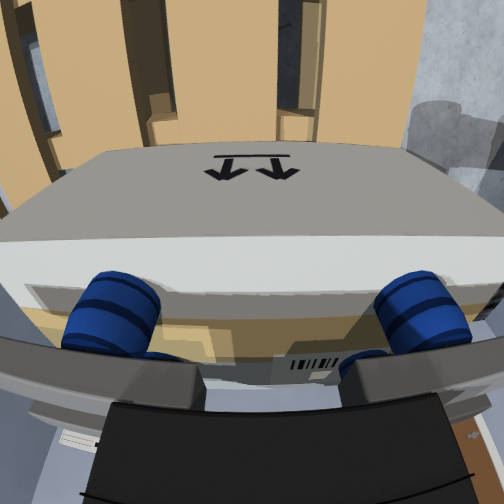

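Scene clock: 93.30 s.
end_effector_position=(+0.5531, +0.2680, +0.3498) suction_measured_a=0.84 part_present_a=1 suction_measured_b=0.84 part_present_b=1 end_effector_quat_wxyz=(-0.000, +0.707, +0.707, -0.000) end_effector_velocity=(-0.001, +0.001, +0.002) end_effector_angular_velocity=(+0.000, -0.001, +0.001)
Joint positions: [ 0.122 -1.657  2.029 -1.927 -1.574 -1.403]
Joint velocities: [ 0.001 -0.002 -0.002  0.003  0.    -0.   ]
Motor temperatures (°C, as the motors report them): [30 29 31 34 34 33]
Wrist force (N, on the end effector, along its own x y z axes, offset not removed): [0.4 -0.5 20.5]
Wrist torque (N m, same axes, about the end effector's origin, offset not removed): [-0.67 0.18 -0.20]
Hand target: +0.553, +0.268, +0.350; +0.000, +0.707, +0.707, +0.000
Off the commanded pose: 0.000 m, 0 deg.
move: done
camera_calibration (this result's frames):
cam_wrist: T_world_to_cam=[[-0.99947, -0.000210396, 0.0325508, 0.547136], [0.0195254, 0.796235, 0.604673, -0.389232], [-0.0260453, 0.604988, -0.795809, 0.271372], [0, 0, 0, 1]] pos_world=[0.561514, 0.145858, 0.433509]

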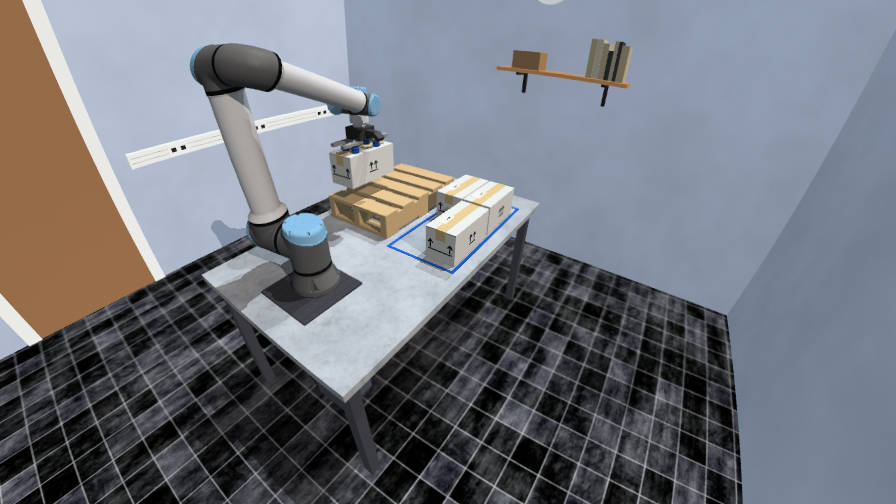

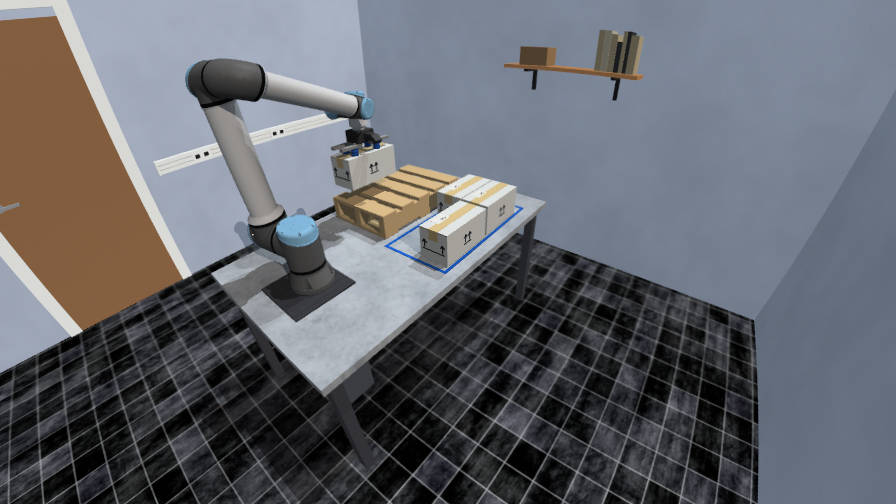

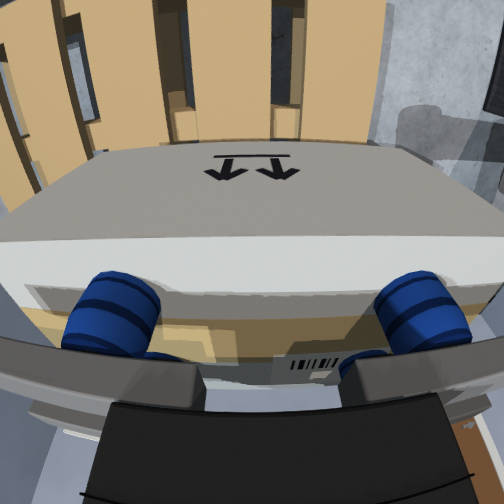

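Scene clock: 95.53 s.
end_effector_position=(+0.5556, -0.1537, +0.3301) suction_measured_a=0.84 part_present_a=1 suction_measured_b=0.84 part_present_b=1 end_effector_quat_wxyz=(-0.001, +0.707, +0.707, +0.001) end_effector_velocity=(+0.000, -0.001, -0.000) end_effector_angular_velocity=(+0.000, -0.000, +0.001)
Joint positions: [-0.609 -1.717  2.115 -1.958 -1.583 -2.134]
Joint velocities: [-0.001  0.001 -0.001 -0.     0.    -0.003]
Motor temperatures (°C, as the motors report them): [30 29 31 34 34 33]
Wrist force (N, on the end effector, along its own x y z axes, offset not removed): [1.1 -2.0 19.9]
Wrist torque (N m, same axes, about the end effector's origin, offset not removed): [-0.92 0.09 -0.01]
Hand target: +0.556, -0.154, +0.330; -0.001, +0.707, +0.707, +0.001
Off the commanded pose: 0.001 m, 0 deg.
move: done
camera_calibration (this result's frames):
cam_wrist: T_world_to_cam=[[-0.999465, -0.000265051, 0.0327197, 0.55013], [0.0196267, 0.795249, 0.605965, -0.0421949], [-0.0261809, 0.606283, -0.794818, 0.510755], [0, 0, 0, 1]] pos_world=[0.564036, -0.275961, 0.413526]

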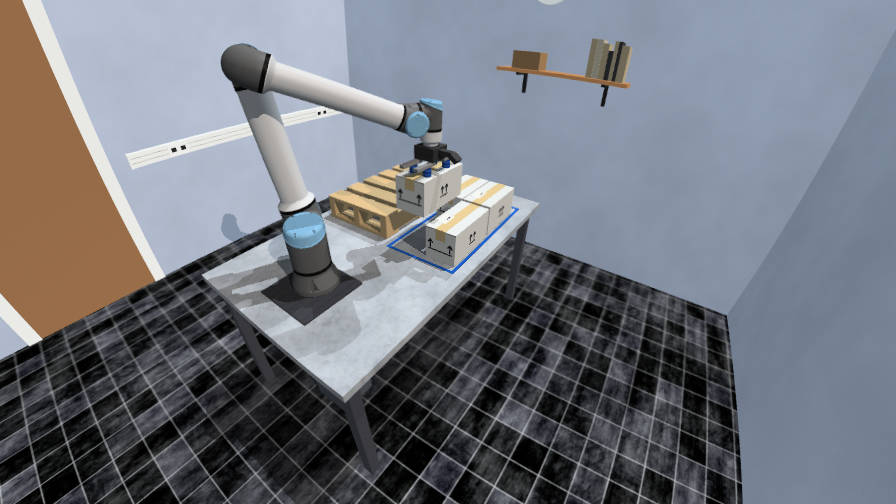

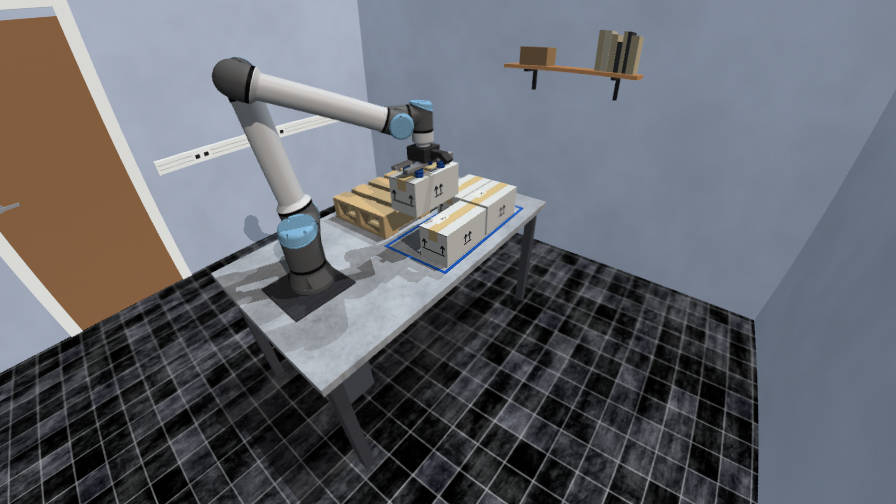

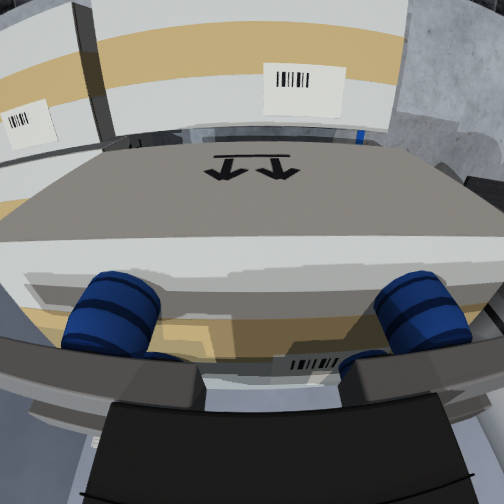

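Scene clock: 98.20 s.
end_effector_position=(+0.5548, -0.1539, +0.1502) suction_measured_a=0.84 part_present_a=1 suction_measured_b=0.84 part_present_b=1 end_effector_quat_wxyz=(+0.000, +0.707, +0.707, +0.000) end_effector_velocity=(+0.001, +0.001, -0.001) end_effector_angular_velocity=(-0.001, -0.001, +0.002)
Joint positions: [-0.614 -1.517  2.31  -2.354 -1.584 -2.139]
Joint velocities: [ 0.002  0.002  0.001 -0.004 -0.     0.   ]
Motor temperatures (°C, as the motors report them): [30 29 31 34 34 33]
Wrist force (N, on the end effector, along its own x y z axes, offset not removed): [1.7 -5.0 22.6]
Wrist torque (N m, same axes, about the end effector's origin, offset not removed): [-1.32 0.09 -0.09]
Hand target: +0.555, -0.154, +0.150; -0.000, +0.707, +0.707, +0.000
Off the commanded pose: 0.000 m, 0 deg.
move: done
camera_calibration (this result's frames):
cam_wrist: T_world_to_cam=[[-0.999471, -0.000206203, 0.0325244, 0.555301], [0.0195128, 0.796234, 0.604674, 0.0674251], [-0.0260217, 0.604989, -0.795808, 0.367754], [0, 0, 0, 1]] pos_world=[0.563261, -0.276059, 0.233831]

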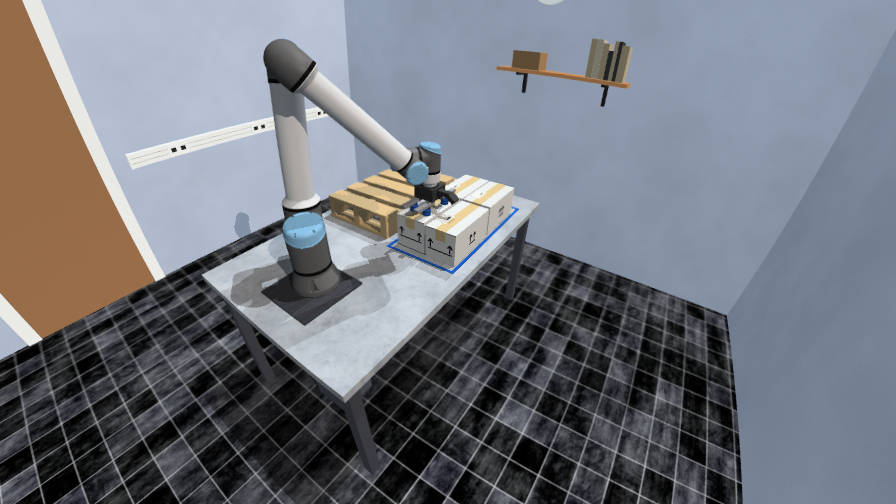

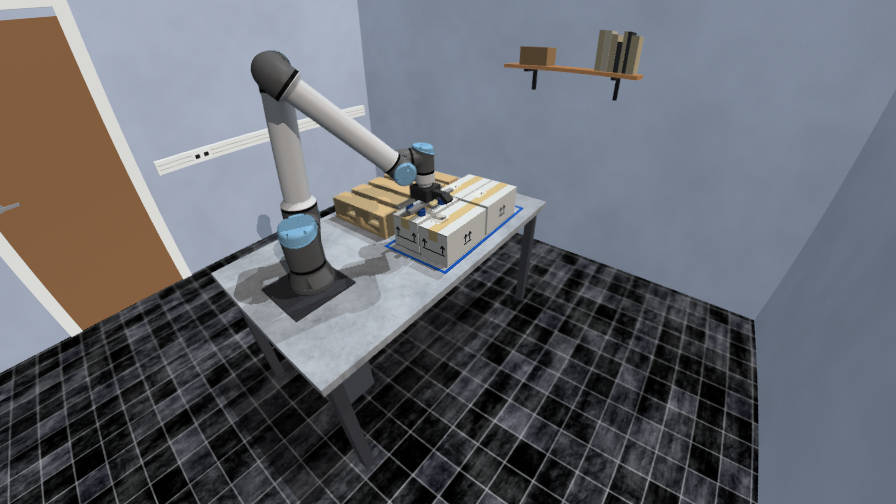

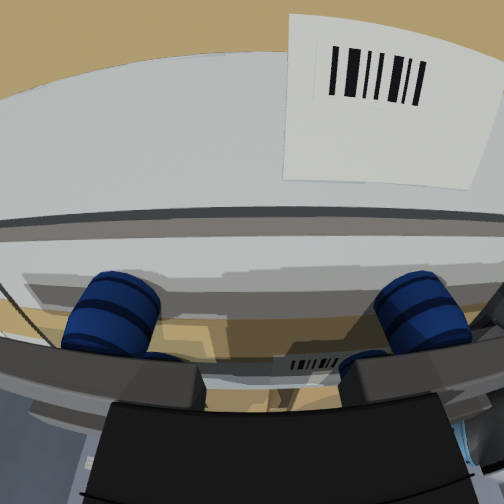

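Scene clock: 101.20 s.
end_effector_position=(+0.5549, -0.1539, +0.1422) suction_measured_a=0.84 part_present_a=1 suction_measured_b=0.84 part_present_b=1 end_effector_quat_wxyz=(+0.000, +0.707, +0.707, +0.000) end_effector_velocity=(-0.000, -0.001, +0.001) end_effector_angular_velocity=(-0.000, -0.001, -0.001)
Joint positions: [-0.615 -1.504  2.316 -2.373 -1.584 -2.139]
Joint velocities: [-0.001 -0.002 -0.     0.002 -0.    -0.   ]
Motor temperatures (°C, as the motors report them): [30 29 31 34 34 33]
Wrist force (N, on the end effector, along its own x y z axes, offset not removed): [10.9 -6.8 -2.8]
Wrist torque (N m, same axes, about the end effector's origin, offset not removed): [0.92 -0.28 0.43]
Hand target: +0.555, -0.154, +0.142; +0.000, +0.707, +0.707, +0.000
Off the commanded pose: 0.012 m, 0 deg.
move: contact
camera_calibration (this result's frames):
cam_wrist: T_world_to_cam=[[-0.999474, -0.000202678, 0.0324367, 0.555644], [0.0194607, 0.796277, 0.604619, 0.072314], [-0.0259512, 0.604932, -0.795854, 0.361405], [0, 0, 0, 1]] pos_world=[0.563323, -0.276095, 0.22588]

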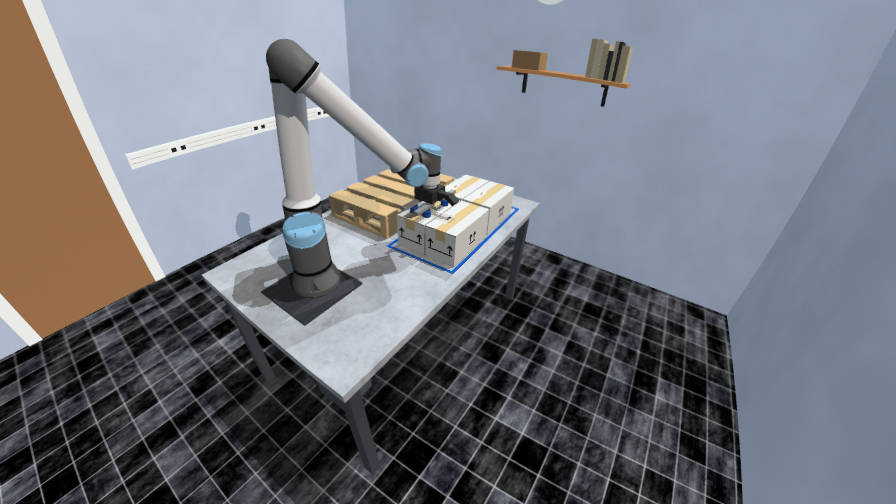

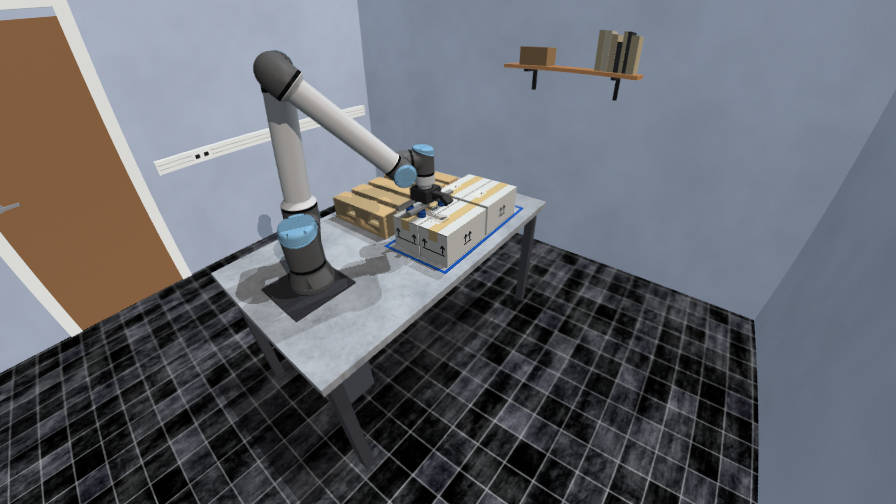

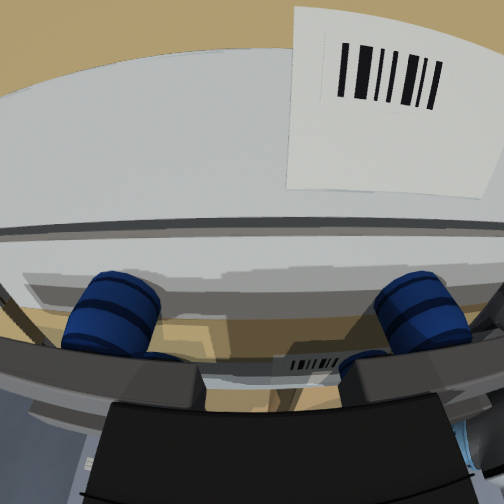

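Scene clock: 101.70 s.
end_effector_position=(+0.5550, -0.1540, +0.1440) suction_measured_a=0.00 part_present_a=0 suction_measured_b=0.00 part_present_b=0 end_effector_quat_wxyz=(+0.000, +0.707, +0.707, +0.000) end_effector_velocity=(-0.000, -0.000, -0.000) end_effector_angular_velocity=(+0.000, +0.001, -0.000)
Joint positions: [-0.615 -1.507  2.314 -2.369 -1.584 -2.139]
Joint velocities: [-0.     0.    -0.     0.001 -0.     0.   ]
Motor temperatures (°C, as the motors report them): [30 29 31 34 34 33]
Wrist force (N, on the end effector, along its own x y z axes, offset not removed): [4.9 -7.2 -48.7]
Wrist torque (N m, same axes, about the end effector's origin, offset not removed): [-0.89 -0.12 -0.01]
Hand target: +0.555, -0.154, +0.144; +0.000, +0.707, +0.707, +0.000
Off the commanded pose: 0.000 m, 0 deg.
Step readings (end_effector_position):
0: (+0.5549, -0.1539, +0.1422)
1: (+0.5549, -0.1539, +0.1423)
2: (+0.5549, -0.1539, +0.1426)
4: (+0.5552, -0.1542, +0.1436)
8: (+0.5551, -0.1541, +0.1440)
15: end_effector_position above
camera_calibration (this result's frames):
cam_wrist: T_world_to_cam=[[-0.999473, -0.000203176, 0.032448, 0.555703], [0.0194673, 0.796272, 0.604625, 0.0712927], [-0.0259603, 0.604938, -0.795849, 0.362922], [0, 0, 0, 1]] pos_world=[0.563444, -0.276201, 0.227695]

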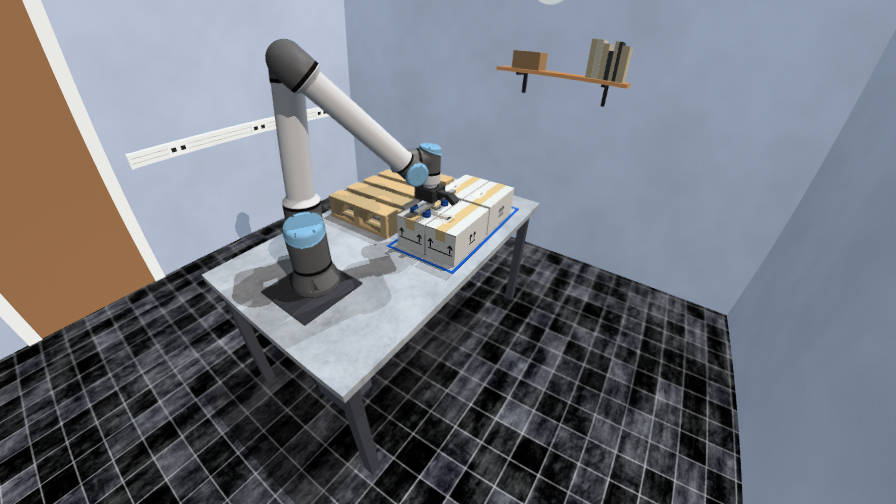

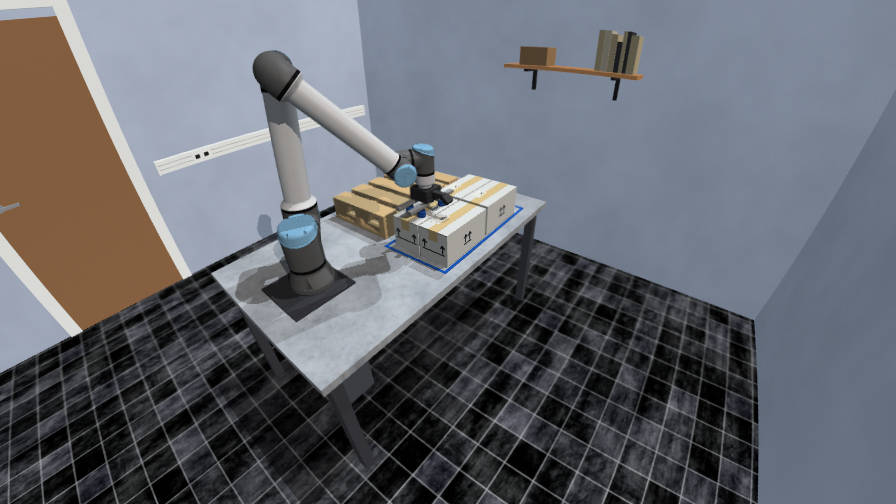

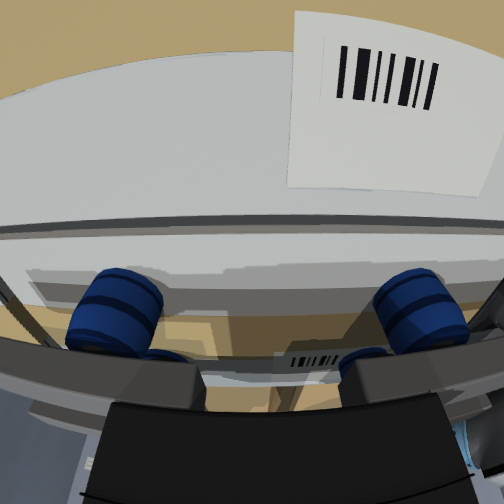

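Scene clock: 104.20 s.
end_effector_position=(+0.6998, +0.1499, +0.4997) suction_measured_a=0.00 part_present_a=0 suction_measured_b=0.00 part_present_b=0 end_effector_quat_wxyz=(+0.000, +0.707, +0.707, -0.000) end_effector_velocity=(+0.001, +0.000, +0.001) end_effector_angular_velocity=(-0.000, +0.001, -0.001)
Joint positions: [-0.073 -1.541  1.649 -1.664 -1.579 -1.598]
Joint velocities: [ 0.001  0.002 -0.004  0.002 -0.     0.002]
Motor temperatures (°C, as the motors report them): [30 29 31 34 34 33]
Wrist force (N, on the end effector, along its own x y z axes, offset not removed): [-0.2 -2.1 2.7]
Wrist torque (N m, same axes, about the end effector's origin, offset not removed): [-0.70 0.31 -0.15]
Hand target: +0.700, +0.150, +0.500; +0.000, +0.707, +0.707, -0.000
Off the commanded pose: 0.000 m, 0 deg.
move: done
camera_calibration (this result's frames):
cam_wrist: T_world_to_cam=[[-0.999471, -0.000167472, 0.0325103, 0.688932], [0.0195033, 0.796974, 0.603698, -0.388281], [-0.026011, 0.604013, -0.79655, 0.466424], [0, 0, 0, 1]] pos_world=[0.708273, 0.0278386, 0.583537]

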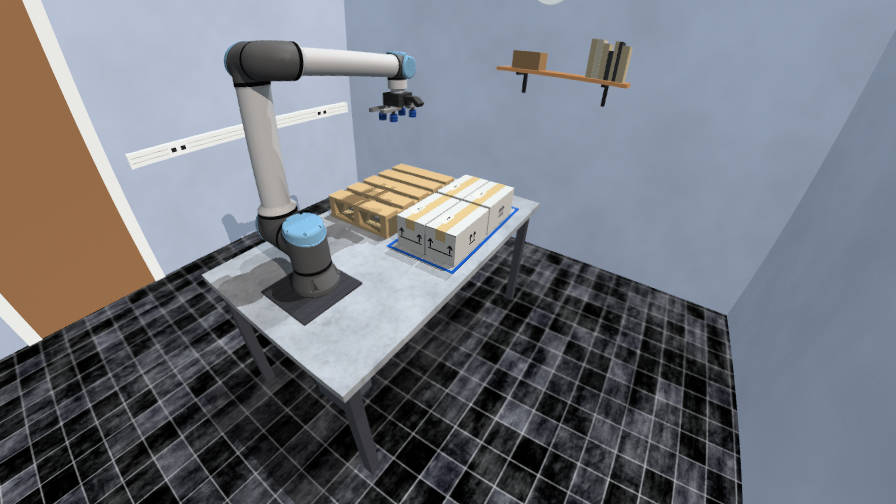

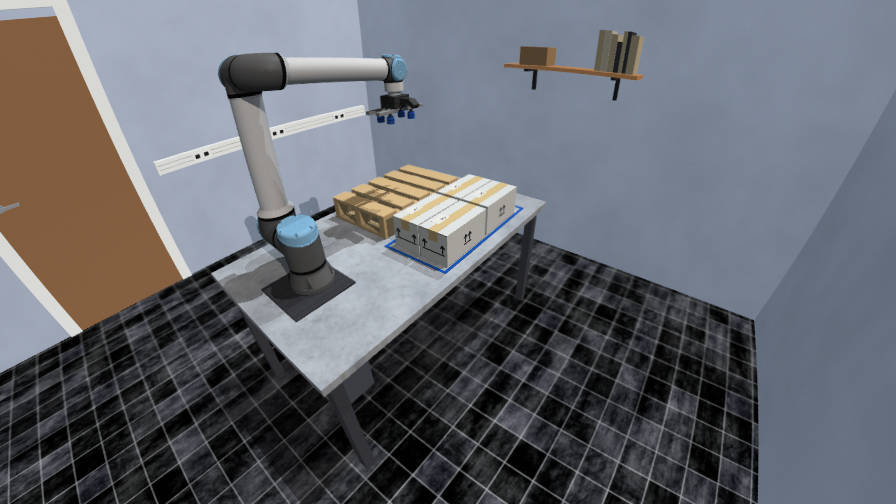

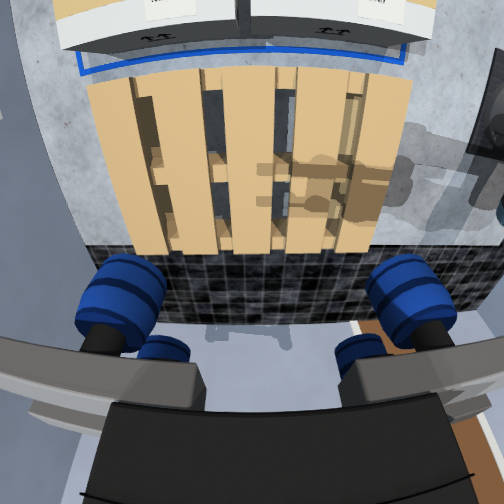

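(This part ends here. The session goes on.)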